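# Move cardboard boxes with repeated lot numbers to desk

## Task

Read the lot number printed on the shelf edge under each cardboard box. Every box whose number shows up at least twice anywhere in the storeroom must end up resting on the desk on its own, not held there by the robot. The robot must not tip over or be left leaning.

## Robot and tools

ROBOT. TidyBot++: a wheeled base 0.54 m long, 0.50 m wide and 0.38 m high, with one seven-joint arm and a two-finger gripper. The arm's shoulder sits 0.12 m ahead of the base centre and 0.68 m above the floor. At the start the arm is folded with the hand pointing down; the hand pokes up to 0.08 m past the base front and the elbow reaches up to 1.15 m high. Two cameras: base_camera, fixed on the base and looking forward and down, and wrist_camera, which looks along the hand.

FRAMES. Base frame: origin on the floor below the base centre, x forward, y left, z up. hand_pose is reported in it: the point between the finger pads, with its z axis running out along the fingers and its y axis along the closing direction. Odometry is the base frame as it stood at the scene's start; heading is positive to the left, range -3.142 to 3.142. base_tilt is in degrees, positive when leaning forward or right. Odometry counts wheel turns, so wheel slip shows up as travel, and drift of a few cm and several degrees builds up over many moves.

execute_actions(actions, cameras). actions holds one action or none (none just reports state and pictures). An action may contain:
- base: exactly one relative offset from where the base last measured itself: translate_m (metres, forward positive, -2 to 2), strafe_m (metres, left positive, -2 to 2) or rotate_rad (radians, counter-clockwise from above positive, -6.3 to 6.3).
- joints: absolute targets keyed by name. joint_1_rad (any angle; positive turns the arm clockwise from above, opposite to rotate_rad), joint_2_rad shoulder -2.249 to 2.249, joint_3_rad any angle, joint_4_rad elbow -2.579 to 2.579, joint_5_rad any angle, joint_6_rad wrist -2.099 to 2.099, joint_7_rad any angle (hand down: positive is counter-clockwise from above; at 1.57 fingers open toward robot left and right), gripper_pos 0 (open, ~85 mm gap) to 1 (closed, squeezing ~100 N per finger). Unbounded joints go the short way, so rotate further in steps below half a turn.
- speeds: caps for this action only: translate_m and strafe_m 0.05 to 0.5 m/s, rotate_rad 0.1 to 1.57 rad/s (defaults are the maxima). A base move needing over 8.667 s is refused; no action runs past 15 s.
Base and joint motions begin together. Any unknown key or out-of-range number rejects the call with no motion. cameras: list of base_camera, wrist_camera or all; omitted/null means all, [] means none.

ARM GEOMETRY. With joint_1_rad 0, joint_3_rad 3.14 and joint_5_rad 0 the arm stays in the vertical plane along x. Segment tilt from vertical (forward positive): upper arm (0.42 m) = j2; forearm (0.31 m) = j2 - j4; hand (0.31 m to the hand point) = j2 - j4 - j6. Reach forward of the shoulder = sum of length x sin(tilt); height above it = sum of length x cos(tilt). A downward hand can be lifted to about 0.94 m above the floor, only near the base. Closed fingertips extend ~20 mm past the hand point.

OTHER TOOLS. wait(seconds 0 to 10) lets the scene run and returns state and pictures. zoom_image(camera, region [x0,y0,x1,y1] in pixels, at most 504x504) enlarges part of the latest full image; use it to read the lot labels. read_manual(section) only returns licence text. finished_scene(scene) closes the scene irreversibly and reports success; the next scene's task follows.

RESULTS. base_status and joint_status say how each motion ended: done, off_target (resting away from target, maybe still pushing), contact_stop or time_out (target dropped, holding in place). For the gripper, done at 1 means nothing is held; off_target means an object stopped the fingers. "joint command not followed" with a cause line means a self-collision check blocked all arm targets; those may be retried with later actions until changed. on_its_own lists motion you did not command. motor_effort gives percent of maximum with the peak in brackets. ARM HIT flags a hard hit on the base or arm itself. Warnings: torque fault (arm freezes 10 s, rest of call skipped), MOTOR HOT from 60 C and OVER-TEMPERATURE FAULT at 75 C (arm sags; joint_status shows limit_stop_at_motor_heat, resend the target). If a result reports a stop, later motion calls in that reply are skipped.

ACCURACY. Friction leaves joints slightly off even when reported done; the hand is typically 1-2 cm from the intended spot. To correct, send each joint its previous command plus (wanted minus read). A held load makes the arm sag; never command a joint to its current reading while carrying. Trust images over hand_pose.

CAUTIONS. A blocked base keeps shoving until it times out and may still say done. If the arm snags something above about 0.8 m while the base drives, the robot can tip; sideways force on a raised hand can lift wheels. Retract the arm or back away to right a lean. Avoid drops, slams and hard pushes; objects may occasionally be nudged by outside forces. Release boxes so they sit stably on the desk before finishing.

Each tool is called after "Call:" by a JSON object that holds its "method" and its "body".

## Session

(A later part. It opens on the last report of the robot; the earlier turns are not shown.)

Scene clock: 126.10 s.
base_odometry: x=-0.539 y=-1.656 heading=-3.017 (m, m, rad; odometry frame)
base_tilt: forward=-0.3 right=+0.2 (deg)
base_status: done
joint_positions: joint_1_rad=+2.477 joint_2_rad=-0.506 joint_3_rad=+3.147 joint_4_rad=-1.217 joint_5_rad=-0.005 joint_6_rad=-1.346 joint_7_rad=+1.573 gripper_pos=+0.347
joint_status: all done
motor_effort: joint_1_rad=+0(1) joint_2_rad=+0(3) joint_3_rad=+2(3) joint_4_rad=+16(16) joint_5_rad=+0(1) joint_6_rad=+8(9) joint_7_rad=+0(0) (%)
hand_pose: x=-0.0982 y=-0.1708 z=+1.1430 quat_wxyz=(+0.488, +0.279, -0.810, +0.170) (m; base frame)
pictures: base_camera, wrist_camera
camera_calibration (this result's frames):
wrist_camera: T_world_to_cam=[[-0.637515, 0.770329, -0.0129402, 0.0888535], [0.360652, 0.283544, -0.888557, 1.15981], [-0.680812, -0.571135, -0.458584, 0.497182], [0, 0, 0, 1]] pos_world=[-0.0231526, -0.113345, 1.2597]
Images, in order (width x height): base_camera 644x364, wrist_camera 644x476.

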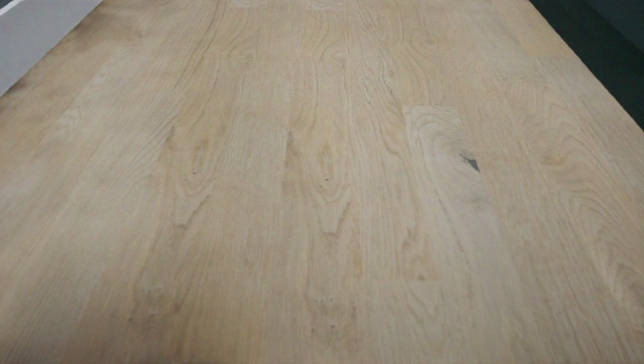

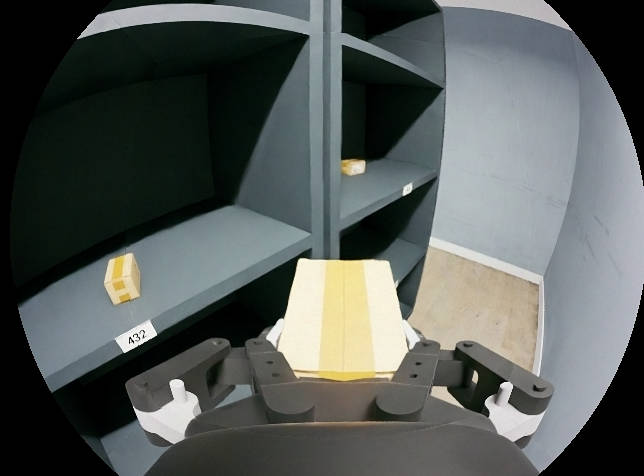

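Call:
{"method": "execute_actions", "body": {"actions": [{"base":{"translate_m":-1.77},"joints":{"joint_1_rad":1.75}}]}}

Scene clock: 131.17 s.
base_odometry: x=+1.218 y=-1.435 heading=-3.017 (m, m, rad; odometry frame)
base_tilt: forward=-0.3 right=+0.2 (deg)
base_status: done
joint_positions: joint_1_rad=+1.772 joint_2_rad=-0.509 joint_3_rad=+3.147 joint_4_rad=-1.217 joint_5_rad=-0.005 joint_6_rad=-1.347 joint_7_rad=+1.573 gripper_pos=+0.347
joint_status: all done
motor_effort: joint_1_rad=+0(0) joint_2_rad=+1(4) joint_3_rad=+1(3) joint_4_rad=+15(16) joint_5_rad=+1(2) joint_6_rad=+8(8) joint_7_rad=+0(0) (%)
hand_pose: x=+0.0646 y=-0.2695 z=+1.1435 quat_wxyz=(+0.400, +0.541, -0.663, +0.329) (m; base frame)
pictures: base_camera, wrist_camera
camera_calibration (this result's frames):
wrist_camera: T_world_to_cam=[[-0.984762, 0.173414, -0.0130552, 0.130347], [0.0906909, 0.448047, -0.889398, 1.19228], [-0.148385, -0.87703, -0.456947, 0.433133], [0, 0, 0, 1]] pos_world=[0.0845022, -0.176933, 1.26004]
Images, in order (width x height): base_camera 644x364, wrist_camera 644x476.

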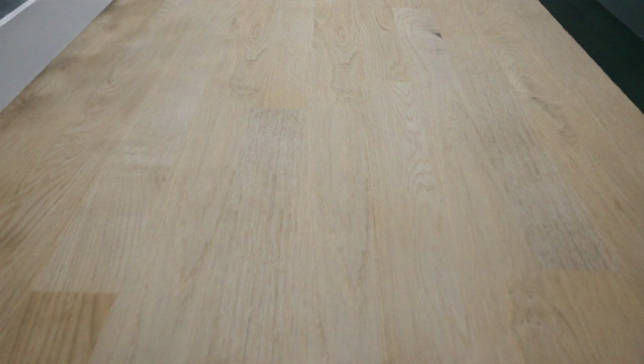

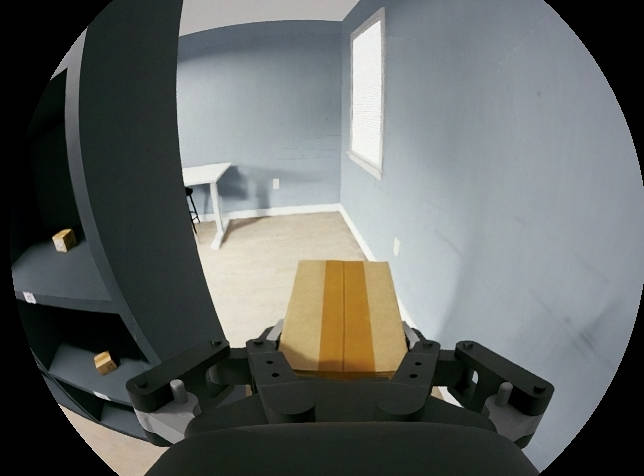

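Call:
{"method": "execute_actions", "body": {"actions": [{"base":{"strafe_m":-2.0},"joints":{"joint_1_rad":1.55,"joint_2_rad":0.08,"joint_4_rad":-1.74,"joint_6_rad":-0.24}}]}}

Scene clock: 137.00 s.
base_odometry: x=+0.970 y=+0.550 heading=-3.017 (m, m, rad; odometry frame)
base_tilt: forward=-0.3 right=+0.2 (deg)
base_status: done
joint_positions: joint_1_rad=+1.573 joint_2_rad=+0.084 joint_3_rad=+3.147 joint_4_rad=-1.737 joint_5_rad=-0.005 joint_6_rad=-0.264 joint_7_rad=+1.573 gripper_pos=+0.347
joint_status: all done
motor_effort: joint_1_rad=+0(1) joint_2_rad=-27(30) joint_3_rad=+0(1) joint_4_rad=+21(22) joint_5_rad=+1(0) joint_6_rad=+8(10) joint_7_rad=+0(0) (%)
hand_pose: x=+0.1164 y=-0.6108 z=+0.8701 quat_wxyz=(+0.357, +0.608, -0.613, +0.356) (m; base frame)
pictures: base_camera, wrist_camera
camera_calibration (this result's frames):
wrist_camera: T_world_to_cam=[[-0.999744, -0.0187196, -0.0126906, 0.121109], [0.00203458, 0.484418, -0.874834, 1.11725], [0.0225242, -0.874636, -0.484256, 0.0219257], [0, 0, 0, 1]] pos_world=[0.118311, -0.519772, 0.989562]
Images, in order (width x height): base_camera 644x364, wrist_camera 644x476.

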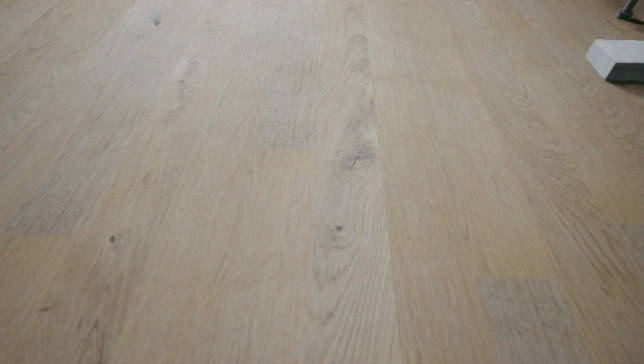

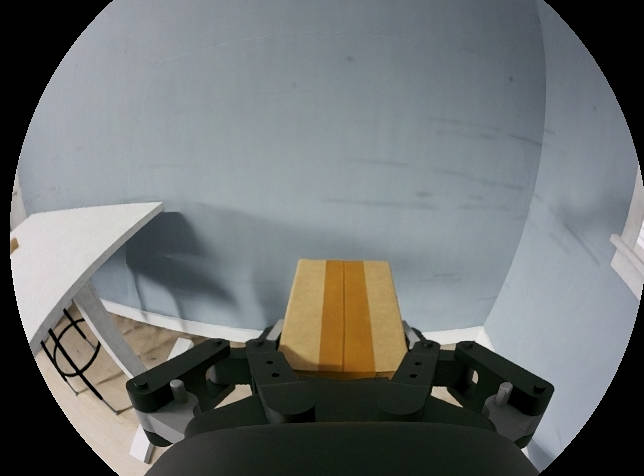

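Call:
{"method": "execute_actions", "body": {"actions": [{"base":{"translate_m":0.55},"joints":{"joint_1_rad":1.23,"joint_2_rad":0.2,"joint_6_rad":-0.11}}], "cameras": ["wrist_camera"]}}

Scene clock: 140.10 s.
base_odometry: x=+0.424 y=+0.482 heading=-3.017 (m, m, rad; odometry frame)
base_tilt: forward=-0.3 right=+0.2 (deg)
base_status: done
joint_positions: joint_1_rad=+1.245 joint_2_rad=+0.186 joint_3_rad=+3.148 joint_4_rad=-1.737 joint_5_rad=-0.005 joint_6_rad=-0.138 joint_7_rad=+1.573 gripper_pos=+0.347
joint_status: all done
motor_effort: joint_1_rad=+0(3) joint_2_rad=-29(31) joint_3_rad=+1(2) joint_4_rad=+20(21) joint_5_rad=+0(0) joint_6_rad=+8(9) joint_7_rad=+0(0) (%)
hand_pose: x=+0.3242 y=-0.6141 z=+0.8403 quat_wxyz=(+0.301, +0.695, -0.503, +0.417) (m; base frame)
pictures: wrist_camera
camera_calibration (this result's frames):
wrist_camera: T_world_to_cam=[[-0.940881, -0.338552, -0.0111898, 0.11162], [-0.147439, 0.439046, -0.886285, 1.12257], [0.304967, -0.832239, -0.463005, -0.0834303], [0, 0, 0, 1]] pos_world=[0.295975, -0.524502, 0.957533]
Images, in order (width x height): wrist_camera 644x476.

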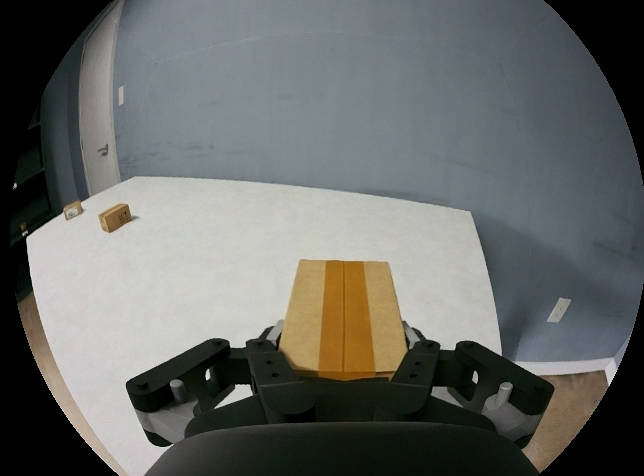

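Call:
{"method": "execute_actions", "body": {"actions": [{"joints":{"joint_2_rad":0.372,"joint_6_rad":0.065}}], "cameras": []}}

Scene clock: 141.37 s.
base_odometry: x=+0.424 y=+0.482 heading=-3.017 (m, m, rad; odometry frame)
base_tilt: forward=-0.3 right=+0.2 (deg)
base_status: not commanded
joint_positions: joint_1_rad=+1.245 joint_2_rad=+0.374 joint_3_rad=+3.148 joint_4_rad=-1.737 joint_5_rad=-0.005 joint_6_rad=+0.036 joint_7_rad=+1.573 gripper_pos=+0.347
joint_status: all done
motor_effort: joint_1_rad=+0(0) joint_2_rad=-35(39) joint_3_rad=+0(0) joint_4_rad=+19(20) joint_5_rad=+0(1) joint_6_rad=+8(9) joint_7_rad=+0(0) (%)
hand_pose: x=+0.3393 y=-0.6600 z=+0.7615 quat_wxyz=(+0.298, +0.698, -0.505, +0.412) (m; base frame)
pictures: none
No camera images: the call's "cameras" was empty. Leave "cameras" out to get every camera's image.

Call:
{"method": "execute_actions", "body": {"actions": [{"joints":{"joint_2_rad":0.418,"joint_6_rad":0.07}}], "cameras": []}}

Scene clock: 142.23 s.
base_odometry: x=+0.424 y=+0.482 heading=-3.017 (m, m, rad; odometry frame)
base_tilt: forward=-0.3 right=+0.2 (deg)
base_status: not commanded
joint_positions: joint_1_rad=+1.245 joint_2_rad=+0.390 joint_3_rad=+3.148 joint_4_rad=-1.737 joint_5_rad=-0.005 joint_6_rad=+0.051 joint_7_rad=+1.573 gripper_pos=+0.347
joint_status: all done
motor_effort: joint_1_rad=+0(1) joint_2_rad=-34(35) joint_3_rad=+0(0) joint_4_rad=+17(19) joint_5_rad=+1(0) joint_6_rad=+7(8) joint_7_rad=+0(0) (%)
hand_pose: x=+0.3405 y=-0.6636 z=+0.7544 quat_wxyz=(+0.298, +0.698, -0.505, +0.412) (m; base frame)
pictures: none
No camera images: the call's "cameras" was empty. Leave "cameras" out to get every camera's image.

Call:
{"method": "execute_actions", "body": {"actions": [{"joints":{"joint_2_rad":0.39,"gripper_pos":0}}], "cameras": []}}

Call:
{"method": "execute_actions", "body": {"actions": [{"joints":{"joint_2_rad":0.1,"joint_6_rad":-0.25}}], "cameras": ["wrist_camera"]}}

Scene clock: 143.53 s.
base_odometry: x=+0.424 y=+0.482 heading=-3.017 (m, m, rad; odometry frame)
base_tilt: forward=-0.3 right=+0.3 (deg)
base_status: not commanded
joint_positions: joint_1_rad=+1.245 joint_2_rad=+0.390 joint_3_rad=+3.148 joint_4_rad=-1.737 joint_5_rad=-0.005 joint_6_rad=+0.051 joint_7_rad=+1.573 gripper_pos=+0.000
joint_status: all done
motor_effort: joint_1_rad=+0(0) joint_2_rad=-34(36) joint_3_rad=+0(0) joint_4_rad=+18(19) joint_5_rad=+0(1) joint_6_rad=+7(8) joint_7_rad=+0(0) (%)
hand_pose: x=+0.3405 y=-0.6636 z=+0.7545 quat_wxyz=(+0.298, +0.698, -0.505, +0.412) (m; base frame)
pictures: none
No camera images: the call's "cameras" was empty. Leave "cameras" out to get every camera's image.

Scene clock: 144.93 s.
base_odometry: x=+0.424 y=+0.482 heading=-3.017 (m, m, rad; odometry frame)
base_tilt: forward=-0.3 right=+0.2 (deg)
base_status: not commanded
joint_positions: joint_1_rad=+1.245 joint_2_rad=+0.106 joint_3_rad=+3.148 joint_4_rad=-1.737 joint_5_rad=-0.005 joint_6_rad=-0.227 joint_7_rad=+1.573 gripper_pos=+0.000
joint_status: all done
motor_effort: joint_1_rad=+0(1) joint_2_rad=-26(36) joint_3_rad=+1(0) joint_4_rad=+20(20) joint_5_rad=+1(1) joint_6_rad=+8(8) joint_7_rad=+0(0) (%)
hand_pose: x=+0.3158 y=-0.5887 z=+0.8670 quat_wxyz=(+0.298, +0.697, -0.504, +0.415) (m; base frame)
pictures: wrist_camera
camera_calibration (this result's frames):
wrist_camera: T_world_to_cam=[[-0.940745, -0.338909, -0.0118348, 0.112955], [-0.149703, 0.446355, -0.882245, 1.13526], [0.304283, -0.828195, -0.470642, -0.0381523], [0, 0, 0, 1]] pos_world=[0.287824, -0.500047, 0.984961]
Images, in order (width x height): wrist_camera 644x476.

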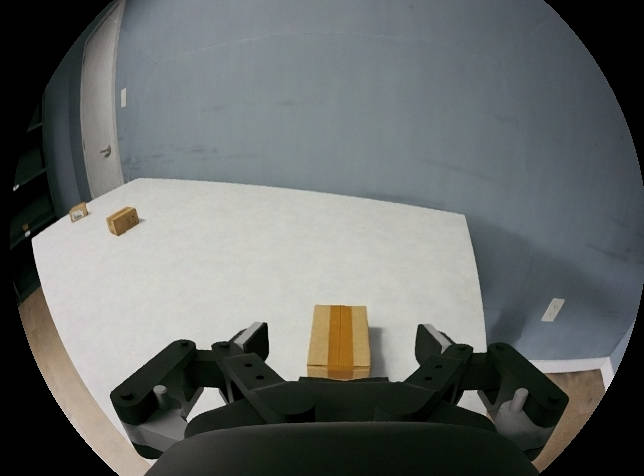

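Call:
{"method": "execute_actions", "body": {"actions": [{"base":{"translate_m":1.9},"joints":{"joint_1_rad":-0.5,"joint_2_rad":0.6,"joint_4_rad":-1.6,"joint_6_rad":0.25}}], "cameras": ["wrist_camera"]}}

Scene clock: 150.57 s.
base_odometry: x=-1.462 y=+0.247 heading=-3.017 (m, m, rad; odometry frame)
base_tilt: forward=-0.3 right=+0.2 (deg)
base_status: done
joint_positions: joint_1_rad=-0.487 joint_2_rad=+0.581 joint_3_rad=+3.147 joint_4_rad=-1.613 joint_5_rad=-0.005 joint_6_rad=+0.229 joint_7_rad=+1.573 gripper_pos=+0.000
joint_status: all done
motor_effort: joint_1_rad=+1(4) joint_2_rad=-40(42) joint_3_rad=+0(2) joint_4_rad=+17(19) joint_5_rad=+0(0) joint_6_rad=+8(8) joint_7_rad=+0(0) (%)
hand_pose: x=+0.8039 y=+0.3598 z=+0.7307 quat_wxyz=(-0.131, +0.808, +0.198, +0.539) (m; base frame)
pictures: wrist_camera
camera_calibration (this result's frames):
wrist_camera: T_world_to_cam=[[0.485767, -0.874071, -0.00551589, -0.0669049], [-0.331178, -0.178206, -0.926587, 1.06773], [0.80892, 0.451932, -0.37604, -0.400665], [0, 0, 0, 1]] pos_world=[0.710215, 0.312869, 0.83831]
Images, in order (width x height): wrist_camera 644x476.

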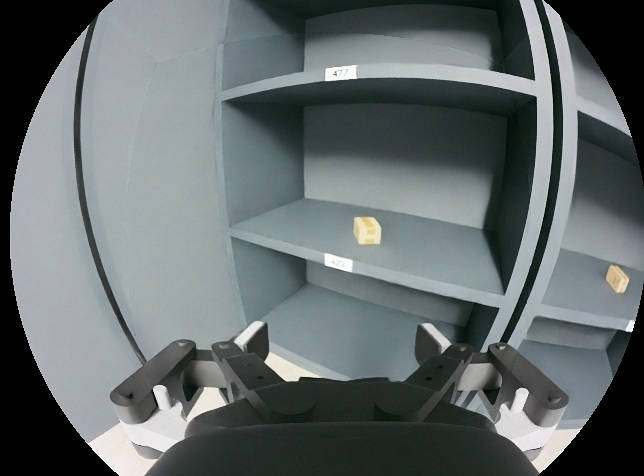

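Call:
{"method": "zoom_image", "body": {"camera": "wrist_camera", "region": [310, 245, 370, 285]}}

Region (310, 245, 370, 285) of wrist_camera's 644x476 image, scaled by 8.400.

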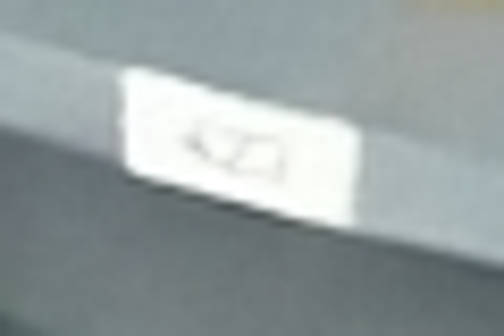

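Call:
{"method": "execute_actions", "body": {"actions": [], "cameras": ["wrist_camera"]}}

Call:
{"method": "zoom_image", "body": {"camera": "wrist_camera", "region": [310, 245, 370, 285]}}

Scene clock: 151.27 s.
base_odometry: x=-1.462 y=+0.247 heading=-3.017 (m, m, rad; odometry frame)
base_tilt: forward=-0.3 right=+0.2 (deg)
base_status: done
joint_positions: joint_1_rad=-0.487 joint_2_rad=+0.581 joint_3_rad=+3.147 joint_4_rad=-1.613 joint_5_rad=-0.005 joint_6_rad=+0.229 joint_7_rad=+1.573 gripper_pos=+0.000
joint_status: all done
motor_effort: joint_1_rad=+1(4) joint_2_rad=-40(42) joint_3_rad=+0(2) joint_4_rad=+17(19) joint_5_rad=+0(0) joint_6_rad=+8(8) joint_7_rad=+0(0) (%)
hand_pose: x=+0.8039 y=+0.3598 z=+0.7307 quat_wxyz=(-0.131, +0.808, +0.198, +0.539) (m; base frame)
pictures: wrist_camera
camera_calibration (this result's frames):
wrist_camera: T_world_to_cam=[[0.485767, -0.874071, -0.00551592, -0.0669049], [-0.331178, -0.178206, -0.926587, 1.06773], [0.80892, 0.451932, -0.37604, -0.400665], [0, 0, 0, 1]] pos_world=[0.710215, 0.312869, 0.83831]
Images, in order (width x height): wrist_camera 644x476.

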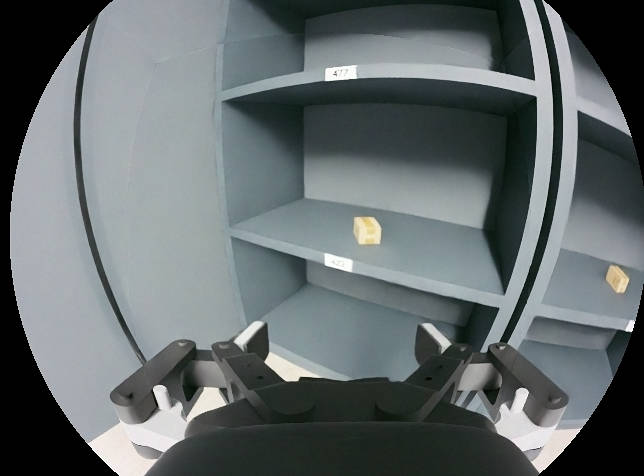

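Region (310, 245, 370, 285) of wrist_camera's 644x476 image, scaled by 8.400.

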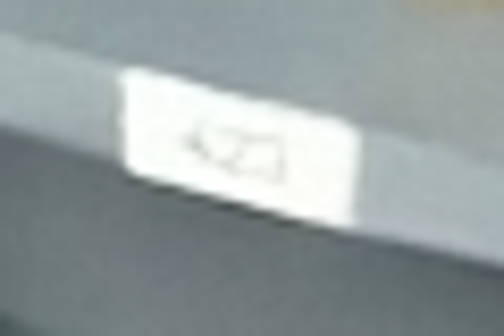

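The label starts with "42", which matches my earlier reading of 423, and no other label does. All three 477 boxes are on the desk.

Call:
{"method": "finished_scene", "body": {"scene": 2}}

The scene is finished: the task was done.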